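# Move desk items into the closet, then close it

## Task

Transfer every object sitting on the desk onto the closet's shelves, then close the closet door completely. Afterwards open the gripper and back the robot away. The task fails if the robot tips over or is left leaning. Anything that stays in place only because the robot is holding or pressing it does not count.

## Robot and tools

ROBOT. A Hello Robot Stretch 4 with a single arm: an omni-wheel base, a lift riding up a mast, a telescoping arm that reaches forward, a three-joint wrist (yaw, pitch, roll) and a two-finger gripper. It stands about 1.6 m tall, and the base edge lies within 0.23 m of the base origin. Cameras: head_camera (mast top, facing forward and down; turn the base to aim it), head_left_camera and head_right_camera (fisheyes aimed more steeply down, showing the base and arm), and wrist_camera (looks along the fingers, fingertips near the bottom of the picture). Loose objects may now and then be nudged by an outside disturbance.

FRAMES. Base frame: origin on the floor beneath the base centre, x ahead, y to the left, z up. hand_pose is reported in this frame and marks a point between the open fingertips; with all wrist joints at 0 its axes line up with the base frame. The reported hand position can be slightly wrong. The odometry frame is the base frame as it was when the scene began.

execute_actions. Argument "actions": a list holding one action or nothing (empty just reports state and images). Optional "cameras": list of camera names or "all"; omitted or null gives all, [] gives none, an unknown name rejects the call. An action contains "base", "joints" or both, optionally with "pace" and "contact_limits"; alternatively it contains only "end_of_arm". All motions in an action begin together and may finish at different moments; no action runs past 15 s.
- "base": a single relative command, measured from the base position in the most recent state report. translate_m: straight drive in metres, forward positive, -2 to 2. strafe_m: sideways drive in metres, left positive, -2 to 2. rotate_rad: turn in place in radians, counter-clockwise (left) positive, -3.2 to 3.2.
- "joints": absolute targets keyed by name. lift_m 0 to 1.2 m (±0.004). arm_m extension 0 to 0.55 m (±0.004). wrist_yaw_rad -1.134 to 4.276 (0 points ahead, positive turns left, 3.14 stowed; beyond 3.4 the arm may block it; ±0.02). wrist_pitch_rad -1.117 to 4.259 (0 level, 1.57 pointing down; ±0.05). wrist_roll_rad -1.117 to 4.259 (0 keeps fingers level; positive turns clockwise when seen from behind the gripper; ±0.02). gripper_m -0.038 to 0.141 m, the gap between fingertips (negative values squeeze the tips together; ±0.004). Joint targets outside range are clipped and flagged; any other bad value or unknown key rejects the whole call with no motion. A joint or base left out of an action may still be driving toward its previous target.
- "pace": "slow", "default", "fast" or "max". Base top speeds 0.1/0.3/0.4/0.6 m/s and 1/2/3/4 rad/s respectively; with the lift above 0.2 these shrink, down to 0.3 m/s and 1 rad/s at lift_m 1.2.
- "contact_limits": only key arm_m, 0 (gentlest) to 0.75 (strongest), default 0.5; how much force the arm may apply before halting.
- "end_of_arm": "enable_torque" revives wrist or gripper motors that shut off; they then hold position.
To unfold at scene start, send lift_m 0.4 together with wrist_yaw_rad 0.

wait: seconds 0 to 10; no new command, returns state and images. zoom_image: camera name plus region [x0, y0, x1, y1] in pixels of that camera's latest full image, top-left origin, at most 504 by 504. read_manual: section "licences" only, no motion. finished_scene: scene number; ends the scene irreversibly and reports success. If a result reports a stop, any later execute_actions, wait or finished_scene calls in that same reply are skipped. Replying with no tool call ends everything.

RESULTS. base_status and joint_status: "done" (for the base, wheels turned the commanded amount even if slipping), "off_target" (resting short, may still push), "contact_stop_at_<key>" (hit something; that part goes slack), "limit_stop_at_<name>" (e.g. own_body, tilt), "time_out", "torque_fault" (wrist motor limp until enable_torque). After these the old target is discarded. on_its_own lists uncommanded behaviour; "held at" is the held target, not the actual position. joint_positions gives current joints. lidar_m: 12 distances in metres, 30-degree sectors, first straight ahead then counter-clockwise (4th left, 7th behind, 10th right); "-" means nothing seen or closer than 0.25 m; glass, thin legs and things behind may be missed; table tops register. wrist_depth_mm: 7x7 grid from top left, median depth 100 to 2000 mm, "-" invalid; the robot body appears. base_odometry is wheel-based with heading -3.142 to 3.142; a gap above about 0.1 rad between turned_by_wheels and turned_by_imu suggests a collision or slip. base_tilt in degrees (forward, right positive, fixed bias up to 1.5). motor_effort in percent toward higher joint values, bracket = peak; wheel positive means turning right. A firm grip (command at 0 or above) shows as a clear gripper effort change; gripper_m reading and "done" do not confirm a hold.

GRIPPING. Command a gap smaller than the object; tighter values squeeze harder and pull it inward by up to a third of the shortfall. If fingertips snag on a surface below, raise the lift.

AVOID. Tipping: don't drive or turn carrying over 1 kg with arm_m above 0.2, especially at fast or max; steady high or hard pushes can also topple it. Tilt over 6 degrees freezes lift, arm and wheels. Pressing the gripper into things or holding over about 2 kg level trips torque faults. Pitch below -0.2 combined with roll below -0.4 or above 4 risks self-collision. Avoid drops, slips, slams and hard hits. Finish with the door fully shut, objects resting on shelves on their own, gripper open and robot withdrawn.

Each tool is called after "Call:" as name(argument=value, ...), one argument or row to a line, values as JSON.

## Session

Call:
execute_actions(
  actions=[],
)

Scene clock: 0.00 s.
base_odometry: x=+0.000 y=+0.000 heading=+0.000 (m, m, rad; odometry frame)
turned_by_wheels: +0.000 (rad since the last result)
turned_by_imu: +0.000 (rad since the last result)
base_tilt: forward=+0.1 right=-0.4 (deg)
lidar_m: 1.35 1.38 1.52 1.58 1.59 1.85 2.35 2.36 2.63 1.62 1.62 1.64
base_status: not commanded
joint_positions: lift_m=+0.137 arm_m=-0.001 wrist_yaw_rad=+3.128 wrist_pitch_rad=-0.013 wrist_roll_rad=-0.013 gripper_m=+0.057
joint_status: not commanded
motor_effort: lift_m=+20 arm_m=-1 wrist_yaw_rad=+0 wrist_pitch_rad=-8 wrist_roll_rad=-3 gripper_m=-2 wheel_0=+1 wheel_1=+0 wheel_2=+0 (%)
hand_pose: x=-0.1170 y=+0.0913 z=+0.3190 quat_wxyz=(+0.007, +0.006, -0.007, +1.000) (m; base frame)
wrist_depth_mm: - 137 - - - - 1537 / - 124 - - - - 1537 / - 124 181 - - - 1537 / 118 138 296 - - - 1576 / 1661 - - - - 1808 1537 / 1060 1160 200 1160 199 1118 1078 / 768 750 831 - 768 750 759
pictures: head_camera, head_left_camera, head_right_camera, wrist_camera
Images, in order (width x height): head_camera 420x560, head_left_camera 420x672, head_right_camera 420x672, wrist_camera 616x392.

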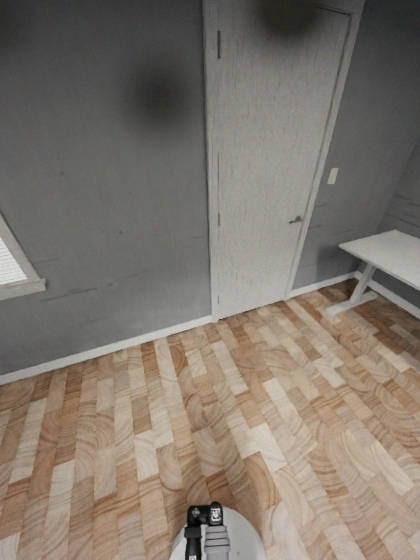

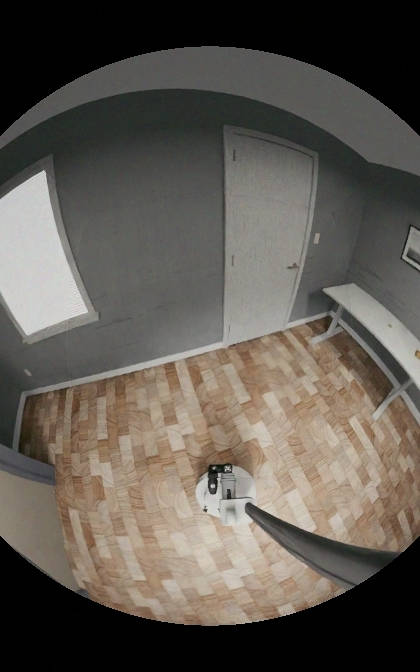

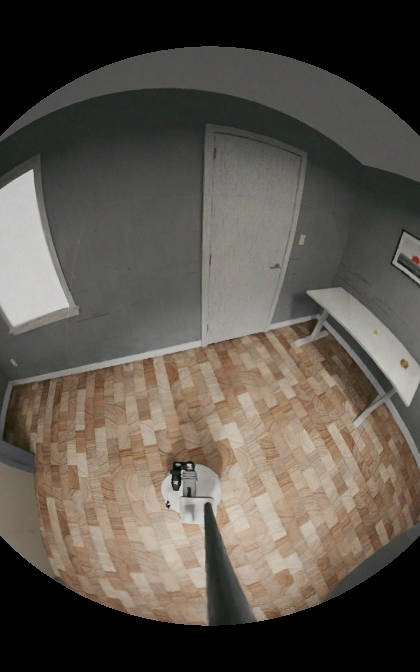

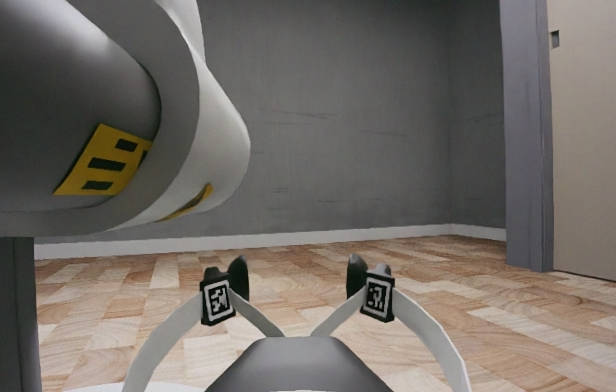

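Call:
execute_actions(
  actions=[
    {"base":{"rotate_rad":1.87},"joints":{"lift_m":0.5,"wrist_yaw_rad":0.0},"pace":"fast"},
  ],
)

Scene clock: 2.60 s.
base_odometry: x=+0.000 y=+0.000 heading=+1.869 (m, m, rad; odometry frame)
turned_by_wheels: +1.869 (rad since the last result)
turned_by_imu: +1.870 (rad since the last result)
base_tilt: forward=+0.1 right=-0.4 (deg)
lidar_m: 1.57 1.65 2.46 2.36 2.43 2.58 1.61 1.67 1.44 1.37 1.42 1.87
base_status: done
joint_positions: lift_m=+0.500 arm_m=-0.001 wrist_yaw_rad=+0.000 wrist_pitch_rad=-0.013 wrist_roll_rad=-0.013 gripper_m=+0.057
joint_status: all done
motor_effort: lift_m=+22(24) arm_m=-1(1) wrist_yaw_rad=+0(7) wrist_pitch_rad=-6(7) wrist_roll_rad=-3(3) gripper_m=-3(3) wheel_0=-3(15) wheel_1=-2(10) wheel_2=-1(6) (%)
hand_pose: x=+0.4587 y=-0.0873 z=+0.6818 quat_wxyz=(+1.000, -0.007, -0.007, +0.000) (m; base frame)
wrist_depth_mm: 1366 1397 1366 1366 - - 1618 / 1366 1397 1366 1366 - - 1618 / 1366 1397 1366 1366 - - 1661 / 1366 1397 1366 1366 - - 1708 / 1366 1397 1366 1366 - - 1708 / 1366 1397 199 1397 199 - 1708 / 1366 1366 1366 - 1430 1464 1464
pictures: head_camera, head_left_camera, head_right_camera, wrist_camera
Images, in order (width x height): head_camera 420x560, head_left_camera 420x672, head_right_camera 420x672, wrist_camera 616x392.

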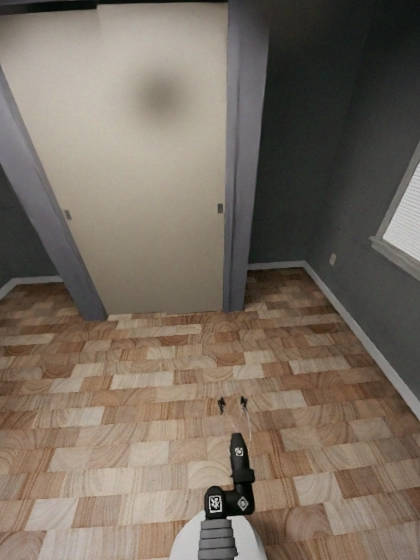

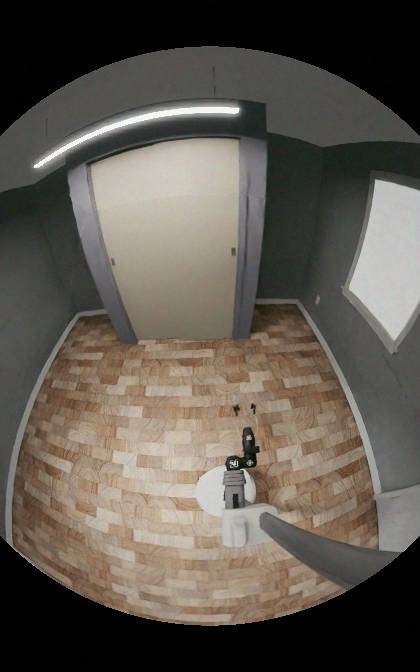

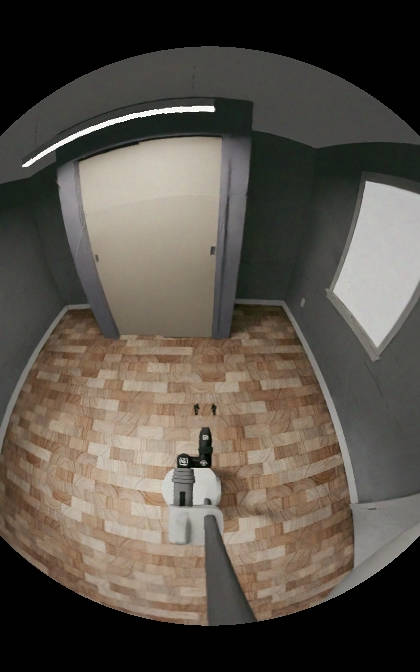

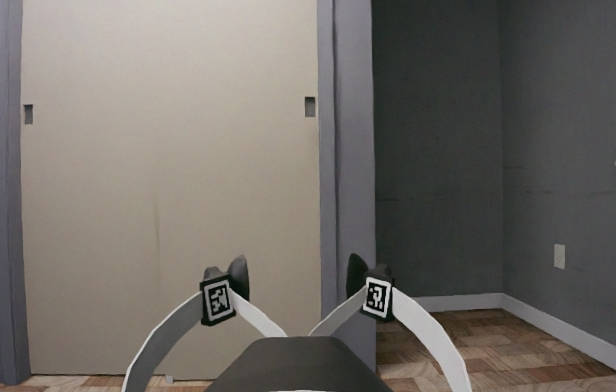

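Call:
execute_actions(
  actions=[
    {"base":{"rotate_rad":0.507},"joints":{"wrist_yaw_rad":1.57,"gripper_m":0.0,"wrist_pitch_rad":0.0},"pace":"fast"},
  ],
  cameras=[],
)

Call:
execute_actions(
  actions=[
    {"base":{"translate_m":1.26},"pace":"fast"},
  ],
  cameras=["head_camera"],
)

Call:
execute_actions(
  actions=[
    {"base":{"rotate_rad":-2.013},"joints":{"lift_m":0.85,"arm_m":0.3},"pace":"fast"},
  ],
)

Scene clock: 5.13 s.
base_odometry: x=+0.000 y=+0.000 heading=+2.376 (m, m, rad; odometry frame)
turned_by_wheels: +0.507 (rad since the last result)
turned_by_imu: +0.507 (rad since the last result)
base_tilt: forward=+0.1 right=-0.5 (deg)
lidar_m: 1.62 2.48 2.34 2.41 2.55 1.64 1.70 1.43 1.37 1.40 1.86 1.58
base_status: done
joint_positions: lift_m=+0.500 arm_m=-0.001 wrist_yaw_rad=+1.570 wrist_pitch_rad=+0.002 wrist_roll_rad=-0.013 gripper_m=+0.000
joint_status: all done
motor_effort: lift_m=+21(22) arm_m=-1(1) wrist_yaw_rad=+1(10) wrist_pitch_rad=-9(8) wrist_roll_rad=-3(3) gripper_m=-4(6) wheel_0=-2(11) wheel_1=-1(9) wheel_2=+0(5) (%)
hand_pose: x=+0.2580 y=+0.2884 z=+0.6775 quat_wxyz=(+0.708, -0.005, -0.004, +0.707) (m; base frame)
wrist_depth_mm: - - - - - 1921 1756 / - - - - - 1921 1808 / - - - - - 1983 1808 / - - - - - 1983 1808 / - - - - - 1983 1863 / - - 186 192 1921 1921 1808 / 1537 1464 1499 - 1464 1430 1430
pictures: none
No camera images: the call's "cameras" was empty. Leave "cameras" out to get every camera's image.

Scene clock: 9.57 s.
base_odometry: x=-0.909 y=+0.873 heading=+2.376 (m, m, rad; odometry frame)
turned_by_wheels: +0.000 (rad since the last result)
turned_by_imu: -0.007 (rad since the last result)
base_tilt: forward=+0.2 right=-0.4 (deg)
lidar_m: 0.52 0.58 1.76 1.81 2.42 2.76 2.94 2.06 1.91 0.74 0.50 0.50
base_status: done
joint_positions: lift_m=+0.500 arm_m=-0.001 wrist_yaw_rad=+1.570 wrist_pitch_rad=+0.002 wrist_roll_rad=-0.013 gripper_m=+0.000
joint_status: not commanded
motor_effort: lift_m=+21(21) arm_m=-1(1) wrist_yaw_rad=+1(2) wrist_pitch_rad=-7(7) wrist_roll_rad=-3(4) gripper_m=-5(4) wheel_0=+2(11) wheel_1=+2(9) wheel_2=+0(15) (%)
hand_pose: x=+0.2579 y=+0.2884 z=+0.6775 quat_wxyz=(+0.707, -0.005, -0.004, +0.707) (m; base frame)
wrist_depth_mm: - - - 1756 1618 1464 1308 / - - - 1808 1618 1464 1336 / - - - 1808 1618 1430 1336 / - - - 1808 1618 1464 1336 / - - - 1756 1618 1464 1336 / - - 186 192 1537 1499 1366 / 1499 1464 1464 - 1430 1430 1336
pictures: head_camera
Images, in order (width x height): head_camera 420x560.

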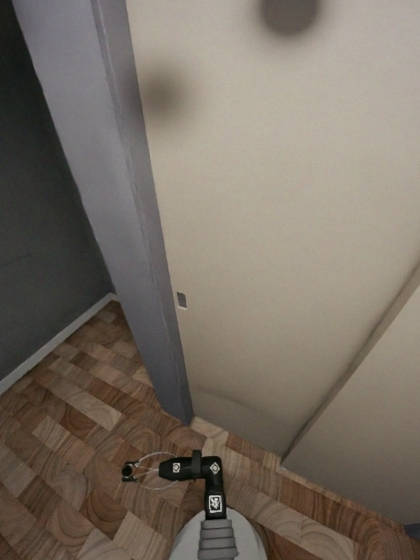

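Scene clock: 11.53 s.
torque_fault: wrist_yaw_rad switched itself off since the last result.
base_odometry: x=-0.909 y=+0.872 heading=+0.364 (m, m, rad; odometry frame)
turned_by_wheels: -2.013 (rad since the last result)
turned_by_imu: -1.874 (rad since the last result)
base_tilt: forward=+0.1 right=-0.4 (deg)
lidar_m: 1.09 0.58 0.49 0.47 0.55 1.76 1.75 1.95 3.08 2.75 2.46 1.97
base_status: done
joint_positions: lift_m=+0.850 arm_m=+0.299 wrist_yaw_rad=+2.010 wrist_pitch_rad=+0.003 wrist_roll_rad=-0.013 gripper_m=+0.000
joint_status: all done
on_its_own: wrist_yaw_rad is off since a torque_fault, until you send "end_of_arm": "enable_torque" (your +1.570 is given up)
motor_effort: lift_m=+22(26) arm_m=+5(21) wrist_yaw_rad=+1(99) wrist_pitch_rad=-8(40) wrist_roll_rad=-3(6) gripper_m=-4(12) wheel_0=+2(30) wheel_1=+1(34) wheel_2=+0(12) (%)
hand_pose: x=+0.4263 y=+0.2983 z=+1.0273 quat_wxyz=(+0.536, -0.005, -0.005, +0.844) (m; base frame)
wrist_depth_mm: 715 597 477 343 297 259 236 / 715 603 480 347 298 259 238 / 715 603 480 347 298 262 238 / 715 603 484 351 300 264 240 / 723 609 488 342 301 264 241 / 741 621 186 193 286 264 241 / 732 621 496 - 304 259 242
pictures: head_camera, head_left_camera, head_right_camera, wrist_camera
Images, in order (width x height): head_camera 420x560, head_left_camera 420x672, head_right_camera 420x672, wrist_camera 616x392.

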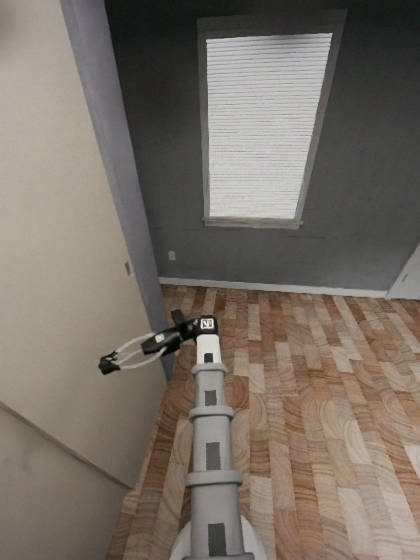

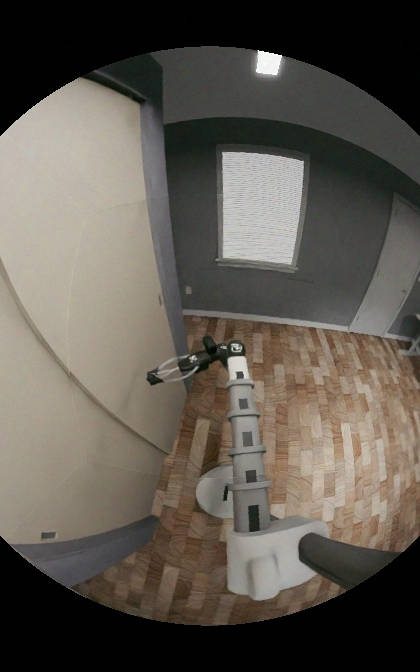

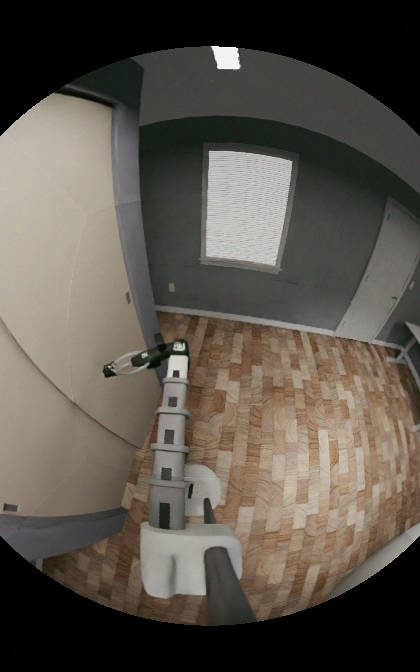

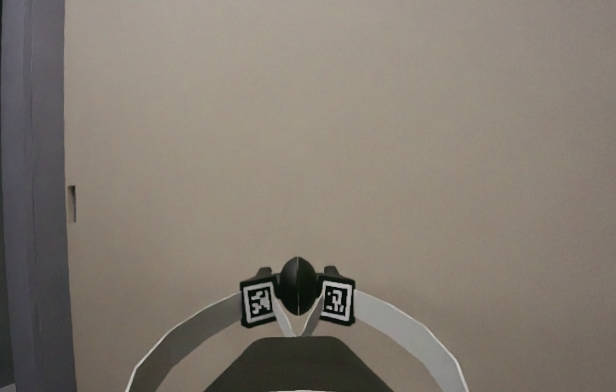

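Call:
execute_actions(
  actions=[
    {"end_of_arm":"enable_torque"},
  ],
  cameras=[],
)

Call:
execute_actions(
  actions=[
    {"base":{"strafe_m":-0.08}},
  ],
  cameras=[],
)

Call:
execute_actions(
  actions=[
    {"base":{"rotate_rad":-0.13},"joints":{"wrist_yaw_rad":1.57}},
  ],
)

Scene clock: 12.20 s.
base_odometry: x=-0.909 y=+0.872 heading=+0.364 (m, m, rad; odometry frame)
turned_by_wheels: +0.000 (rad since the last result)
turned_by_imu: +0.000 (rad since the last result)
base_tilt: forward=+0.1 right=-0.4 (deg)
lidar_m: 1.05 0.57 0.49 0.51 0.56 1.76 1.74 1.94 3.02 2.76 2.43 1.97
base_status: not commanded
joint_positions: lift_m=+0.850 arm_m=+0.299 wrist_yaw_rad=+2.010 wrist_pitch_rad=+0.003 wrist_roll_rad=-0.013 gripper_m=+0.000
joint_status: not commanded
end_of_arm: enable_torque: each motor that was off is on again
on_its_own: wrist_yaw_rad is held at +2.010, not at your +1.570, since a torque_fault
motor_effort: lift_m=+22(22) arm_m=+5(5) wrist_yaw_rad=+1(1) wrist_pitch_rad=-9(9) wrist_roll_rad=-3(2) gripper_m=-5(5) wheel_0=+3(3) wheel_1=+2(2) wheel_2=+0(0) (%)
hand_pose: x=+0.4263 y=+0.2983 z=+1.0273 quat_wxyz=(+0.536, -0.005, -0.005, +0.844) (m; base frame)
wrist_depth_mm: 715 597 477 343 297 258 236 / 715 603 480 345 297 259 237 / 715 603 484 347 300 262 239 / 723 609 488 351 301 263 240 / 723 609 492 342 303 264 240 / 741 621 186 193 285 264 241 / 732 627 500 - 304 260 241
pictures: none
No camera images: the call's "cameras" was empty. Leave "cameras" out to get every camera's image.

Scene clock: 13.53 s.
base_odometry: x=-0.880 y=+0.798 heading=+0.364 (m, m, rad; odometry frame)
turned_by_wheels: +0.000 (rad since the last result)
turned_by_imu: +0.000 (rad since the last result)
base_tilt: forward=+0.1 right=-0.4 (deg)
lidar_m: 1.94 0.66 0.57 0.56 0.61 1.79 1.76 1.94 3.07 2.71 2.44 1.94
base_status: done
joint_positions: lift_m=+0.850 arm_m=+0.299 wrist_yaw_rad=+2.010 wrist_pitch_rad=+0.003 wrist_roll_rad=-0.013 gripper_m=+0.000
joint_status: not commanded
on_its_own: wrist_yaw_rad is held at +2.010, not at your +1.570, since a torque_fault
motor_effort: lift_m=+22(22) arm_m=+5(5) wrist_yaw_rad=+1(1) wrist_pitch_rad=-8(8) wrist_roll_rad=-3(4) gripper_m=-6(4) wheel_0=+2(15) wheel_1=-2(10) wheel_2=+0(2) (%)
hand_pose: x=+0.4263 y=+0.2983 z=+1.0273 quat_wxyz=(+0.536, -0.005, -0.005, +0.844) (m; base frame)
wrist_depth_mm: 798 741 591 439 377 329 298 / 788 741 597 442 377 330 301 / 831 741 597 442 382 334 303 / 831 750 603 445 382 336 304 / 866 759 603 436 384 336 304 / 854 768 186 192 364 338 306 / 866 768 615 - 387 330 306
pictures: none
No camera images: the call's "cameras" was empty. Leave "cameras" out to get every camera's image.

Scene clock: 14.33 s.
base_odometry: x=-0.880 y=+0.798 heading=+0.234 (m, m, rad; odometry frame)
turned_by_wheels: -0.129 (rad since the last result)
turned_by_imu: -0.129 (rad since the last result)
base_tilt: forward=+0.1 right=-0.4 (deg)
lidar_m: 1.92 0.71 0.57 0.55 0.60 1.82 1.76 1.84 2.60 2.70 2.67 2.00
base_status: done
joint_positions: lift_m=+0.850 arm_m=+0.299 wrist_yaw_rad=+1.570 wrist_pitch_rad=+0.003 wrist_roll_rad=-0.013 gripper_m=+0.000
joint_status: all done
motor_effort: lift_m=+22(22) arm_m=+5(5) wrist_yaw_rad=+0(6) wrist_pitch_rad=-6(9) wrist_roll_rad=-3(4) gripper_m=-6(5) wheel_0=+3(10) wheel_1=+2(7) wheel_2=+4(7) (%)
hand_pose: x=+0.5575 y=+0.2884 z=+1.0273 quat_wxyz=(+0.707, -0.005, -0.004, +0.707) (m; base frame)
wrist_depth_mm: 466 466 462 459 459 455 424 / 469 469 462 462 459 459 424 / 492 469 466 462 462 459 430 / 496 469 469 469 462 462 430 / 521 473 466 466 466 459 430 / 525 473 186 192 466 466 430 / 525 477 473 - 469 466 433
pictures: head_camera, head_left_camera, head_right_camera, wrist_camera
Images, in order (width x height): head_camera 420x560, head_left_camera 420x672, head_right_camera 420x672, wrist_camera 616x392.

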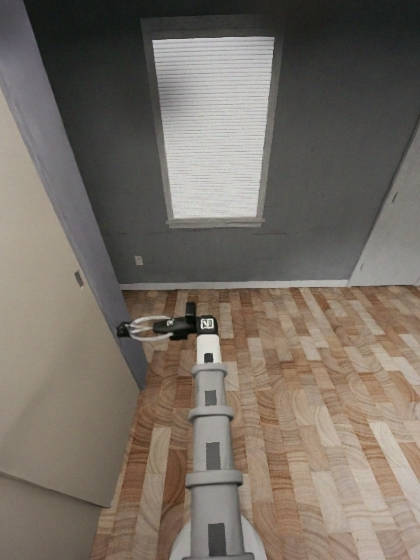

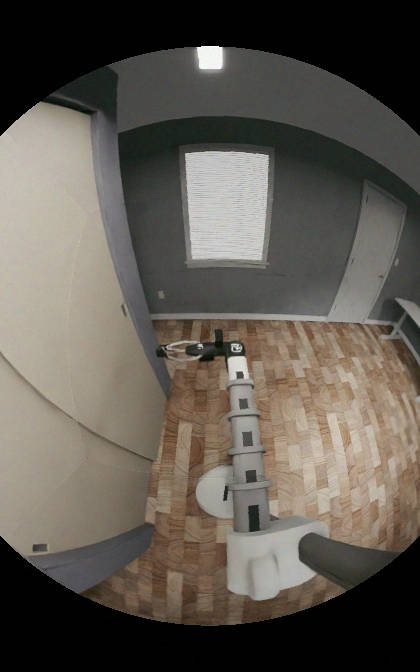

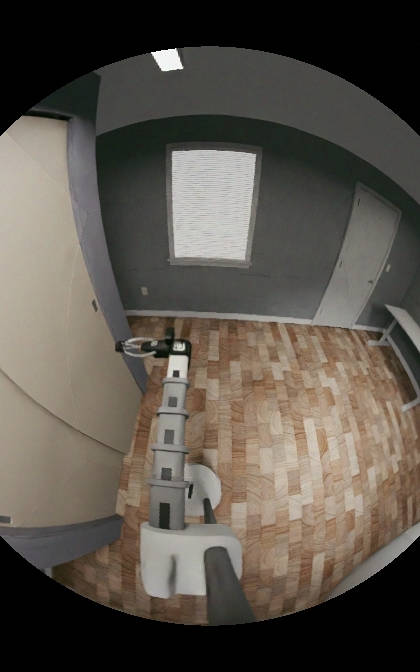

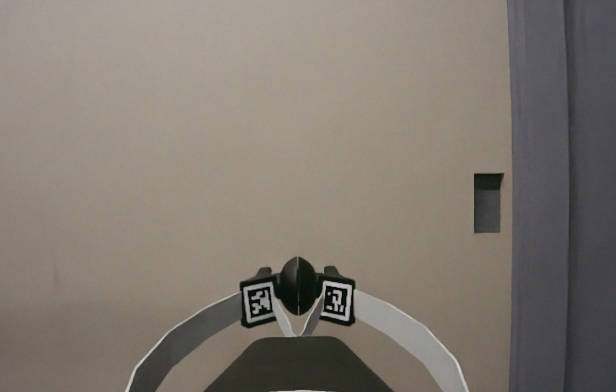

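Call:
execute_actions(
  actions=[
    {"base":{"rotate_rad":-0.035},"joints":{"arm_m":0.54}},
  ],
  cameras=["wrist_camera","head_camera"],
)

Scene clock: 16.97 s.
base_odometry: x=-0.880 y=+0.798 heading=+0.200 (m, m, rad; odometry frame)
turned_by_wheels: -0.034 (rad since the last result)
turned_by_imu: -0.034 (rad since the last result)
base_tilt: forward=+0.1 right=-0.4 (deg)
lidar_m: 1.92 0.78 0.56 0.57 0.60 0.75 1.76 1.83 2.49 2.66 2.75 2.06
base_status: done
joint_positions: lift_m=+0.850 arm_m=+0.539 wrist_yaw_rad=+1.570 wrist_pitch_rad=+0.003 wrist_roll_rad=-0.013 gripper_m=+0.000
joint_status: all done
motor_effort: lift_m=+22(22) arm_m=+5(7) wrist_yaw_rad=+1(2) wrist_pitch_rad=-8(8) wrist_roll_rad=-3(3) gripper_m=-5(4) wheel_0=+3(8) wheel_1=+4(8) wheel_2=+0(8) (%)
hand_pose: x=+0.7976 y=+0.2884 z=+1.0273 quat_wxyz=(+0.707, -0.006, -0.004, +0.707) (m; base frame)
wrist_depth_mm: 469 473 473 473 462 1205 1205 / 473 473 480 477 466 1229 1205 / 477 477 480 480 466 1229 1205 / 477 480 480 480 466 1205 1229 / 477 480 484 455 469 1229 1205 / 480 484 186 192 469 1205 1229 / 484 484 484 - 469 1205 1205
pictures: head_camera, wrist_camera
Images, in order (width x height): head_camera 420x560, wrist_camera 616x392.

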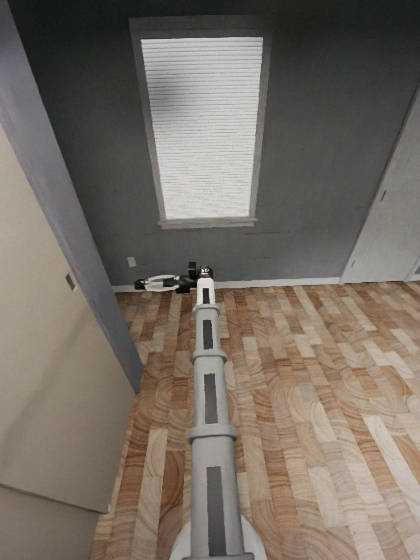

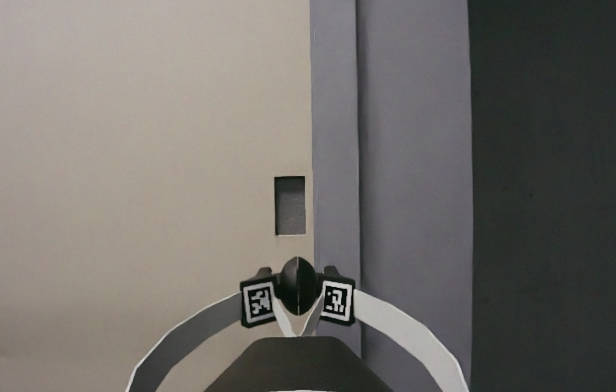

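Call:
execute_actions(
  actions=[
    {"base":{"strafe_m":0.19},"joints":{"arm_m":0.525,"lift_m":0.878}},
  ],
  cameras=["wrist_camera"],
)

Scene clock: 19.27 s.
base_odometry: x=-0.918 y=+0.984 heading=+0.200 (m, m, rad; odometry frame)
turned_by_wheels: +0.000 (rad since the last result)
turned_by_imu: +0.000 (rad since the last result)
base_tilt: forward=+0.2 right=-0.4 (deg)
lidar_m: 1.94 0.50 0.39 0.36 0.40 0.48 1.74 1.83 2.51 2.89 2.78 2.01
base_status: done
joint_positions: lift_m=+0.878 arm_m=+0.526 wrist_yaw_rad=+1.570 wrist_pitch_rad=+0.003 wrist_roll_rad=-0.013 gripper_m=+0.000
joint_status: all done
motor_effort: lift_m=+22(24) arm_m=-6(5) wrist_yaw_rad=+1(1) wrist_pitch_rad=-8(9) wrist_roll_rad=-2(3) gripper_m=-5(5) wheel_0=-2(12) wheel_1=+2(11) wheel_2=+0(0) (%)
hand_pose: x=+0.7846 y=+0.2884 z=+1.0553 quat_wxyz=(+0.707, -0.006, -0.004, +0.707) (m; base frame)
wrist_depth_mm: 286 287 287 289 260 274 276 / 287 289 289 290 262 276 277 / 287 289 290 290 263 277 278 / 290 291 291 293 264 278 278 / 290 291 293 293 265 279 279 / 293 293 186 193 265 281 282 / 293 294 296 - 266 282 283
pictures: wrist_camera
Images, in order (width x height): wrist_camera 616x392.

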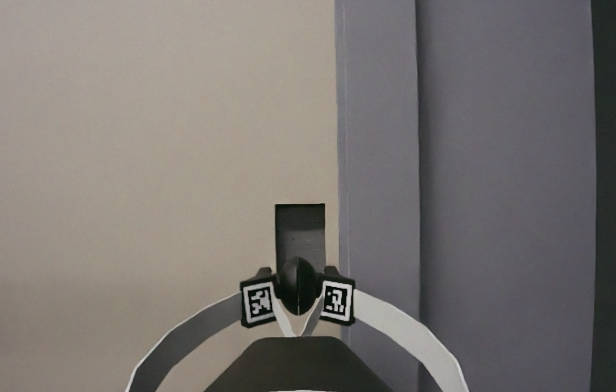

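Call:
execute_actions(
  actions=[
    {"base":{"strafe_m":0.060},"joints":{"arm_m":0.521},"pace":"slow"},
  ],
  cameras=["wrist_camera"],
)

Scene clock: 21.23 s.
base_odometry: x=-0.930 y=+1.042 heading=+0.200 (m, m, rad; odometry frame)
turned_by_wheels: +0.000 (rad since the last result)
turned_by_imu: +0.000 (rad since the last result)
base_tilt: forward=+0.2 right=-0.4 (deg)
lidar_m: 1.94 0.41 0.32 0.31 0.34 0.44 1.75 1.84 2.51 2.93 2.79 2.02
base_status: done
joint_positions: lift_m=+0.878 arm_m=+0.522 wrist_yaw_rad=+1.570 wrist_pitch_rad=+0.003 wrist_roll_rad=-0.013 gripper_m=+0.000
joint_status: all done
motor_effort: lift_m=+22(22) arm_m=-6(6) wrist_yaw_rad=+1(1) wrist_pitch_rad=-8(6) wrist_roll_rad=-3(3) gripper_m=-4(5) wheel_0=-4(7) wheel_1=+4(8) wheel_2=+0(2) (%)
hand_pose: x=+0.7806 y=+0.2884 z=+1.0553 quat_wxyz=(+0.707, -0.006, -0.004, +0.707) (m; base frame)
wrist_depth_mm: 229 229 229 229 200 216 216 / 229 229 230 231 202 216 217 / 229 230 231 232 203 217 218 / 230 231 232 233 204 218 219 / 231 232 233 244 205 219 220 / 232 233 186 193 205 220 220 / 233 234 234 - 206 220 222
pictures: wrist_camera
Images, in order (width x height): wrist_camera 616x392.

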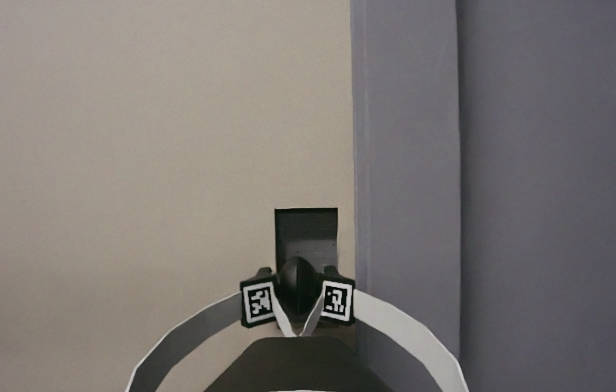

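Call:
execute_actions(
  actions=[
    {"base":{"strafe_m":0.004},"joints":{"lift_m":0.875},"pace":"slow"},
  ],
  cameras=[],
)

Call:
execute_actions(
  actions=[
    {"joints":{"arm_m":0.44},"pace":"slow"},
  ],
  cameras=["wrist_camera"],
)

Scene clock: 22.17 s.
base_odometry: x=-0.931 y=+1.046 heading=+0.200 (m, m, rad; odometry frame)
turned_by_wheels: +0.000 (rad since the last result)
turned_by_imu: +0.000 (rad since the last result)
base_tilt: forward=+0.1 right=-0.4 (deg)
lidar_m: 1.08 0.41 0.33 0.29 0.34 0.43 1.75 1.83 2.53 2.95 2.78 2.01
base_status: done
joint_positions: lift_m=+0.875 arm_m=+0.522 wrist_yaw_rad=+1.570 wrist_pitch_rad=+0.003 wrist_roll_rad=-0.013 gripper_m=+0.000
joint_status: all done
motor_effort: lift_m=+17(22) arm_m=-6(6) wrist_yaw_rad=+1(1) wrist_pitch_rad=-7(7) wrist_roll_rad=-3(3) gripper_m=-4(3) wheel_0=-5(7) wheel_1=+5(8) wheel_2=+0(1) (%)
hand_pose: x=+0.7806 y=+0.2884 z=+1.0527 quat_wxyz=(+0.707, -0.006, -0.004, +0.707) (m; base frame)
wrist_depth_mm: 225 226 227 228 198 213 213 / 226 227 228 229 198 213 213 / 227 228 229 229 200 214 215 / 228 229 229 230 200 215 215 / 229 229 230 241 201 216 216 / 230 230 186 193 202 216 217 / 230 231 232 - 202 218 218
pictures: none
No camera images: the call's "cameras" was empty. Leave "cameras" out to get every camera's image.

Scene clock: 24.27 s.
base_odometry: x=-0.931 y=+1.046 heading=+0.200 (m, m, rad; odometry frame)
turned_by_wheels: +0.000 (rad since the last result)
turned_by_imu: +0.000 (rad since the last result)
base_tilt: forward=+0.1 right=-0.4 (deg)
lidar_m: 1.04 0.43 0.31 0.31 0.33 0.42 1.76 1.82 2.51 2.98 2.79 2.01
base_status: not commanded
joint_positions: lift_m=+0.875 arm_m=+0.441 wrist_yaw_rad=+1.567 wrist_pitch_rad=+0.003 wrist_roll_rad=-0.013 gripper_m=+0.000
joint_status: all done
motor_effort: lift_m=+17(17) arm_m=-6(8) wrist_yaw_rad=+10(28) wrist_pitch_rad=-7(10) wrist_roll_rad=-3(2) gripper_m=-5(5) wheel_0=-5(5) wheel_1=+3(5) wheel_2=+0(0) (%)
hand_pose: x=+0.7006 y=+0.2881 z=+1.0527 quat_wxyz=(+0.708, -0.006, -0.004, +0.706) (m; base frame)
wrist_depth_mm: 227 229 229 230 574 214 201 / 228 229 230 231 615 216 202 / 229 229 230 232 691 220 202 / 229 231 232 233 699 221 204 / 230 231 232 245 585 222 204 / 232 233 186 196 310 222 205 / 232 233 234 - 707 215 206
pictures: wrist_camera
Images, in order (width x height): wrist_camera 616x392.

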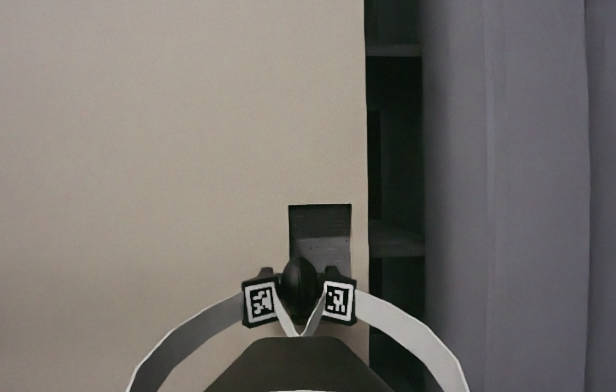

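Call:
execute_actions(
  actions=[
    {"base":{"strafe_m":0.004},"joints":{"arm_m":0.30},"pace":"slow"},
  ],
  cameras=["wrist_camera"],
)

Scene clock: 27.40 s.
base_odometry: x=-0.931 y=+1.050 heading=+0.199 (m, m, rad; odometry frame)
turned_by_wheels: -0.001 (rad since the last result)
turned_by_imu: -0.001 (rad since the last result)
base_tilt: forward=+0.2 right=-0.4 (deg)
lidar_m: 1.03 0.39 0.29 0.27 0.33 0.43 1.74 1.80 2.55 2.96 2.77 2.02
base_status: done
joint_positions: lift_m=+0.875 arm_m=+0.301 wrist_yaw_rad=+1.565 wrist_pitch_rad=+0.003 wrist_roll_rad=-0.013 gripper_m=+0.000
joint_status: all done
on_its_own: wrist_yaw_rad is at rest, and its effort (+16) is outside its rest range (-13 to +13)
motor_effort: lift_m=+17(17) arm_m=-6(9) wrist_yaw_rad=+16(31) wrist_pitch_rad=-9(10) wrist_roll_rad=-3(3) gripper_m=-5(5) wheel_0=-12(13) wheel_1=+1(7) wheel_2=+0(6) (%)
hand_pose: x=+0.5612 y=+0.2880 z=+1.0527 quat_wxyz=(+0.709, -0.006, -0.004, +0.705) (m; base frame)
wrist_depth_mm: 225 227 229 229 946 603 466 / 227 228 229 231 691 615 469 / 228 229 230 232 946 668 477 / 229 229 231 232 946 668 480 / 229 231 232 243 715 591 480 / 230 232 185 193 946 668 480 / 231 232 233 - 741 627 477
pictures: wrist_camera
Images, in order (width x height): wrist_camera 616x392.

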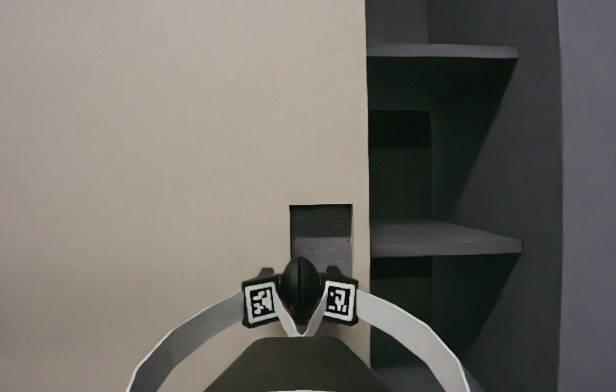

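Call:
execute_actions(
  actions=[
    {"base":{"strafe_m":0.003},"joints":{"arm_m":0.15},"pace":"slow"},
  ],
  cameras=[],
)

Call:
execute_actions(
  actions=[
    {"base":{"strafe_m":0.003},"joints":{"arm_m":0.0},"pace":"slow"},
  ],
  cameras=["wrist_camera","head_left_camera"],
)

Scene clock: 30.47 s.
base_odometry: x=-0.931 y=+1.052 heading=+0.198 (m, m, rad; odometry frame)
turned_by_wheels: -0.001 (rad since the last result)
turned_by_imu: -0.001 (rad since the last result)
base_tilt: forward=+0.2 right=-0.4 (deg)
lidar_m: 1.04 0.39 0.27 0.25 0.27 0.43 1.77 1.80 2.49 2.97 2.77 2.01
base_status: done
joint_positions: lift_m=+0.875 arm_m=+0.151 wrist_yaw_rad=+1.564 wrist_pitch_rad=+0.003 wrist_roll_rad=-0.013 gripper_m=+0.000
joint_status: all done
on_its_own: wrist_yaw_rad is at rest, and its effort (+18) is outside its rest range (-13 to +13)
motor_effort: lift_m=+17(17) arm_m=-6(7) wrist_yaw_rad=+18(33) wrist_pitch_rad=-11(11) wrist_roll_rad=-3(3) gripper_m=-3(4) wheel_0=-13(16) wheel_1=+0(5) wheel_2=+0(1) (%)
hand_pose: x=+0.4114 y=+0.2879 z=+1.0525 quat_wxyz=(+0.710, -0.006, -0.003, +0.705) (m; base frame)
wrist_depth_mm: 224 225 227 229 931 866 640 / 225 227 229 230 691 691 621 / 226 228 229 231 946 960 661 / 227 229 230 232 960 931 661 / 229 229 232 244 715 691 634 / 229 231 186 193 960 946 668 / 230 231 233 - 732 768 668
pictures: none
No camera images: the call's "cameras" was empty. Leave "cameras" out to get every camera's image.

Scene clock: 33.27 s.
base_odometry: x=-0.932 y=+1.055 heading=+0.197 (m, m, rad; odometry frame)
turned_by_wheels: -0.001 (rad since the last result)
turned_by_imu: -0.001 (rad since the last result)
base_tilt: forward=+0.1 right=-0.5 (deg)
lidar_m: 1.06 0.38 0.27 0.25 0.27 0.39 1.76 1.83 2.49 2.96 2.79 2.02
base_status: done
joint_positions: lift_m=+0.875 arm_m=+0.001 wrist_yaw_rad=+1.561 wrist_pitch_rad=+0.005 wrist_roll_rad=-0.013 gripper_m=+0.000
joint_status: all done
on_its_own: wrist_yaw_rad is at rest, and its effort (+25) is outside its rest range (-13 to +13)
motor_effort: lift_m=+17(17) arm_m=-7(7) wrist_yaw_rad=+25(38) wrist_pitch_rad=-13(14) wrist_roll_rad=-2(3) gripper_m=-4(5) wheel_0=-13(15) wheel_1=+1(5) wheel_2=+0(1) (%)
hand_pose: x=+0.2622 y=+0.2877 z=+1.0521 quat_wxyz=(+0.710, -0.006, -0.003, +0.704) (m; base frame)
wrist_depth_mm: 223 224 226 229 946 946 798 / 224 225 227 229 691 699 699 / 224 226 228 229 946 960 854 / 226 227 229 231 960 960 854 / 227 229 229 242 574 699 778 / 228 229 186 200 234 976 854 / 229 230 232 - 723 759 768
pictures: head_left_camera, wrist_camera
Images, in order (width x height): head_left_camera 420x672, wrist_camera 616x392.

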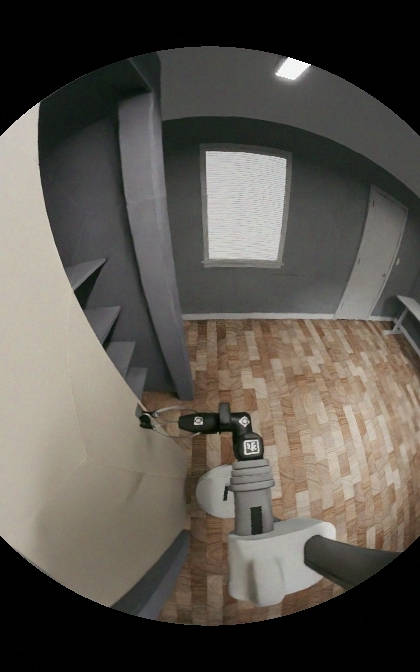

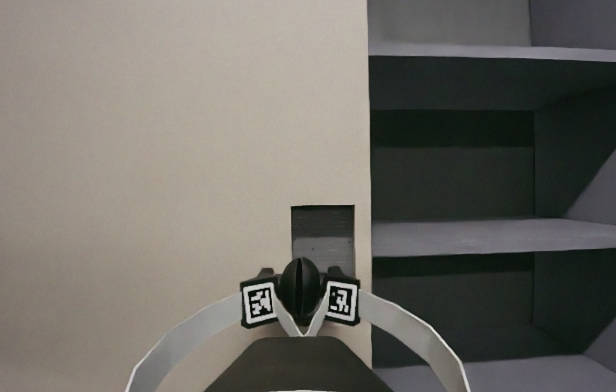

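Call:
execute_actions(
  actions=[],
)

Scene clock: 34.63 s.
base_odometry: x=-0.932 y=+1.055 heading=+0.197 (m, m, rad; odometry frame)
turned_by_wheels: +0.000 (rad since the last result)
turned_by_imu: +0.000 (rad since the last result)
base_tilt: forward=+0.1 right=-0.4 (deg)
lidar_m: 1.02 0.41 0.28 0.25 0.26 0.42 1.75 1.81 2.50 2.95 2.78 2.03
base_status: done
joint_positions: lift_m=+0.875 arm_m=+0.001 wrist_yaw_rad=+1.561 wrist_pitch_rad=+0.005 wrist_roll_rad=-0.013 gripper_m=+0.000
joint_status: all done
on_its_own: wrist_yaw_rad is at rest, and its effort (+26) is outside its rest range (-13 to +13)
motor_effort: lift_m=+18(17) arm_m=-7(7) wrist_yaw_rad=+26(38) wrist_pitch_rad=-14(14) wrist_roll_rad=-3(3) gripper_m=-4(5) wheel_0=-14(15) wheel_1=+1(5) wheel_2=+0(1) (%)
hand_pose: x=+0.2622 y=+0.2877 z=+1.0521 quat_wxyz=(+0.710, -0.006, -0.003, +0.704) (m; base frame)
wrist_depth_mm: 222 224 226 228 946 946 798 / 223 225 227 229 699 699 683 / 224 226 229 229 960 960 854 / 225 228 229 231 960 960 854 / 227 228 230 242 574 691 778 / 228 229 186 200 235 960 854 / 229 230 232 - 732 759 768
pictures: head_camera, head_left_camera, head_right_camera, wrist_camera
Images, in order (width x height): head_camera 420x560, head_left_camera 420x672, head_right_camera 420x672, wrist_camera 616x392.

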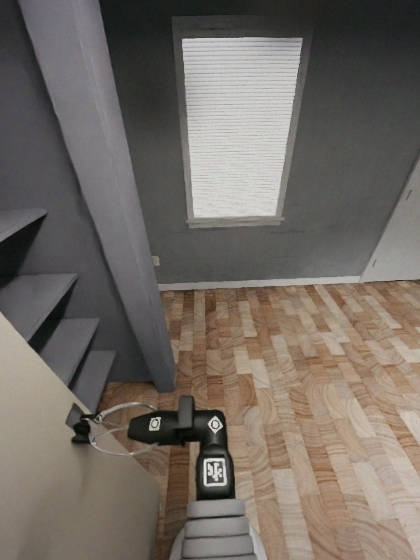

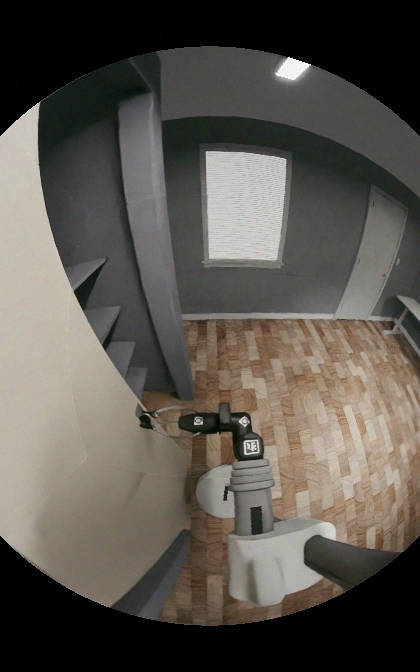

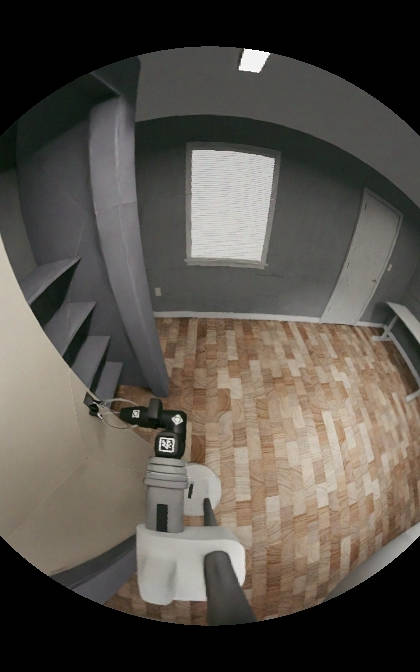

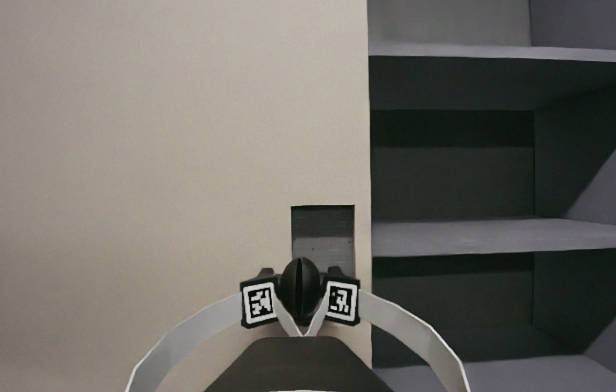

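Call:
execute_actions(
  actions=[
    {"base":{"translate_m":-0.08},"pace":"slow"},
  ],
  cameras=["head_camera","wrist_camera"],
)

Scene clock: 36.90 s.
base_odometry: x=-1.010 y=+1.039 heading=+0.195 (m, m, rad; odometry frame)
turned_by_wheels: -0.002 (rad since the last result)
turned_by_imu: -0.004 (rad since the last result)
base_tilt: forward=+0.2 right=-0.4 (deg)
lidar_m: 1.05 0.41 0.26 0.25 0.27 0.38 1.65 1.75 2.39 2.99 2.88 2.09
base_status: done
joint_positions: lift_m=+0.875 arm_m=+0.001 wrist_yaw_rad=+1.553 wrist_pitch_rad=+0.003 wrist_roll_rad=-0.013 gripper_m=+0.000
joint_status: not commanded
on_its_own: wrist_yaw_rad is at rest, and its effort (+50) is outside its rest range (-13 to +13)
motor_effort: lift_m=+17(18) arm_m=-6(7) wrist_yaw_rad=+50(100) wrist_pitch_rad=-11(15) wrist_roll_rad=-3(3) gripper_m=-5(18) wheel_0=-17(14) wheel_1=-8(18) wheel_2=+1(8) (%)
hand_pose: x=+0.2646 y=+0.2869 z=+1.0525 quat_wxyz=(+0.713, -0.006, -0.004, +0.701) (m; base frame)
wrist_depth_mm: 223 226 229 231 234 960 904 / 224 227 229 232 235 615 676 / 224 228 230 233 236 960 931 / 226 229 232 234 236 976 917 / 228 229 232 234 238 564 854 / 228 231 187 202 186 991 946 / 229 230 234 - 240 759 768
pictures: head_camera, wrist_camera
Images, in order (width x height): head_camera 420x560, wrist_camera 616x392.

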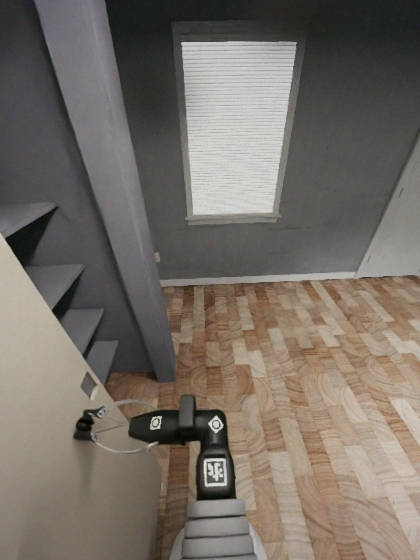

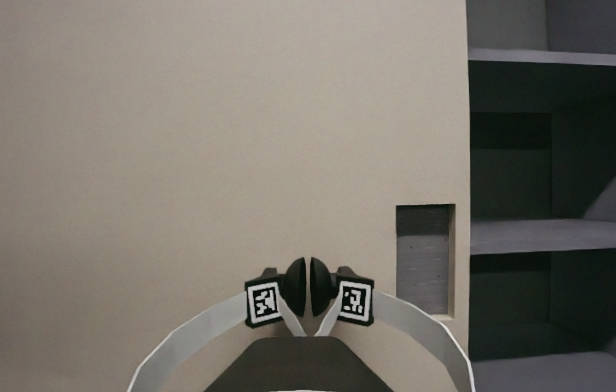

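Slipped out; the stop was reached. Release the pressure.

Call:
execute_actions(
  actions=[
    {"base":{"strafe_m":-0.45},"pace":"default"},
  ],
  cameras=["head_camera"],
)

Call:
execute_actions(
  actions=[
    {"base":{"rotate_rad":-1.575},"joints":{"wrist_yaw_rad":0,"wrist_pitch_rad":0.6,"gripper_m":0.13,"lift_m":1.05},"pace":"fast"},
  ],
)

Scene clock: 39.90 s.
base_odometry: x=-0.923 y=+0.598 heading=+0.195 (m, m, rad; odometry frame)
turned_by_wheels: +0.000 (rad since the last result)
turned_by_imu: -0.001 (rad since the last result)
base_tilt: forward=+0.1 right=-0.4 (deg)
lidar_m: 2.01 1.13 0.74 0.70 0.73 1.77 1.64 1.70 2.36 2.51 2.60 2.13
base_status: done
joint_positions: lift_m=+0.875 arm_m=+0.001 wrist_yaw_rad=+1.570 wrist_pitch_rad=+0.003 wrist_roll_rad=-0.013 gripper_m=+0.000
joint_status: not commanded
motor_effort: lift_m=+18(19) arm_m=-6(7) wrist_yaw_rad=+1(50) wrist_pitch_rad=-9(9) wrist_roll_rad=-3(3) gripper_m=-4(4) wheel_0=+3(11) wheel_1=-3(14) wheel_2=-1(3) (%)
hand_pose: x=+0.2595 y=+0.2884 z=+1.0526 quat_wxyz=(+0.707, -0.006, -0.004, +0.707) (m; base frame)
wrist_depth_mm: 661 661 668 668 1397 1366 960 / 661 668 676 668 1397 1366 960 / 676 668 668 676 1397 1229 960 / 668 668 668 676 1397 1308 976 / 668 676 683 676 1430 1430 976 / 676 676 186 192 1008 1160 976 / 676 676 683 - 1308 1281 976
pictures: head_camera
Images, in order (width x height): head_camera 420x560.

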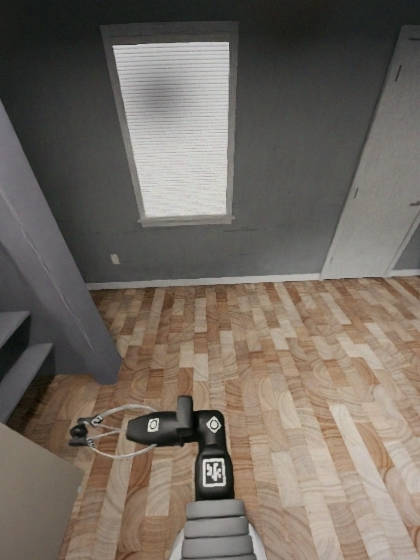

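Scene clock: 42.10 s.
base_odometry: x=-0.923 y=+0.598 heading=-1.379 (m, m, rad; odometry frame)
turned_by_wheels: -1.574 (rad since the last result)
turned_by_imu: -1.575 (rad since the last result)
base_tilt: forward=+0.1 right=-0.4 (deg)
lidar_m: 2.53 2.64 2.14 2.03 1.12 0.77 0.72 0.73 1.74 1.67 1.75 2.36
base_status: done
joint_positions: lift_m=+1.050 arm_m=+0.001 wrist_yaw_rad=+0.000 wrist_pitch_rad=+0.602 wrist_roll_rad=-0.013 gripper_m=+0.130
joint_status: all done
motor_effort: lift_m=+22(24) arm_m=-6(6) wrist_yaw_rad=+0(6) wrist_pitch_rad=-6(6) wrist_roll_rad=-3(3) gripper_m=+2(5) wheel_0=+5(9) wheel_1=+3(10) wheel_2=+1(9) (%)
hand_pose: x=+0.4097 y=-0.0874 z=+1.0648 quat_wxyz=(+0.955, -0.006, +0.296, +0.002) (m; base frame)
wrist_depth_mm: - - - - - - - / - - - - - - - / - - - - - - - / - - - - - - - / 1756 1756 1708 1708 1756 1708 1708 / 1430 1397 1397 1464 1366 1397 1464 / 1281 1281 1308 - 1281 1281 1281
pictures: head_camera, head_left_camera, head_right_camera, wrist_camera
Images, in order (width x height): head_camera 420x560, head_left_camera 420x672, head_right_camera 420x672, wrist_camera 616x392.

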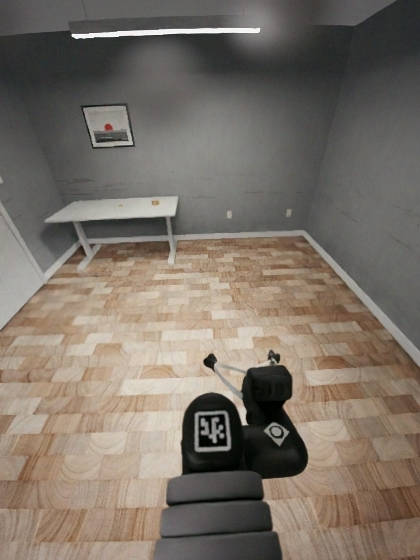

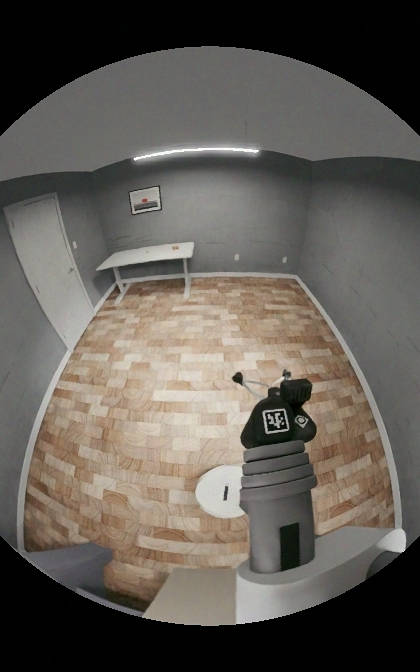

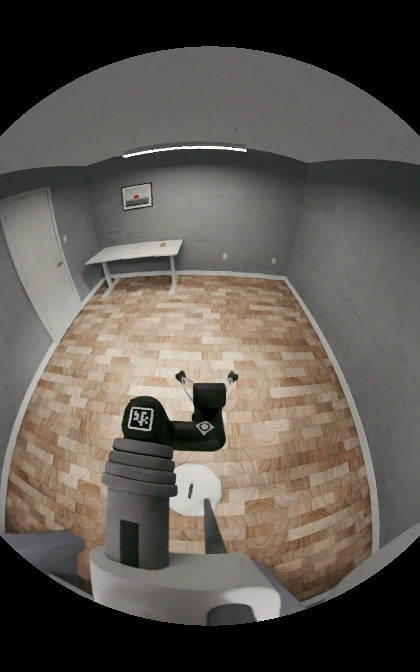

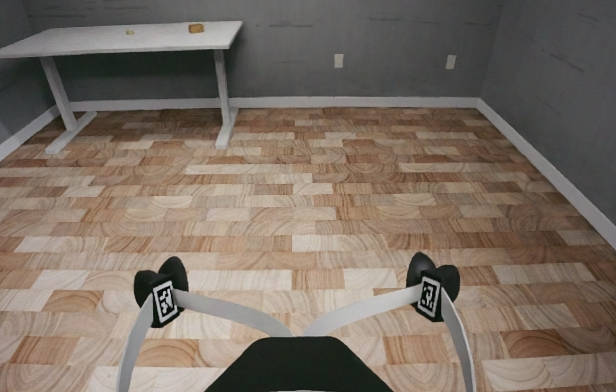

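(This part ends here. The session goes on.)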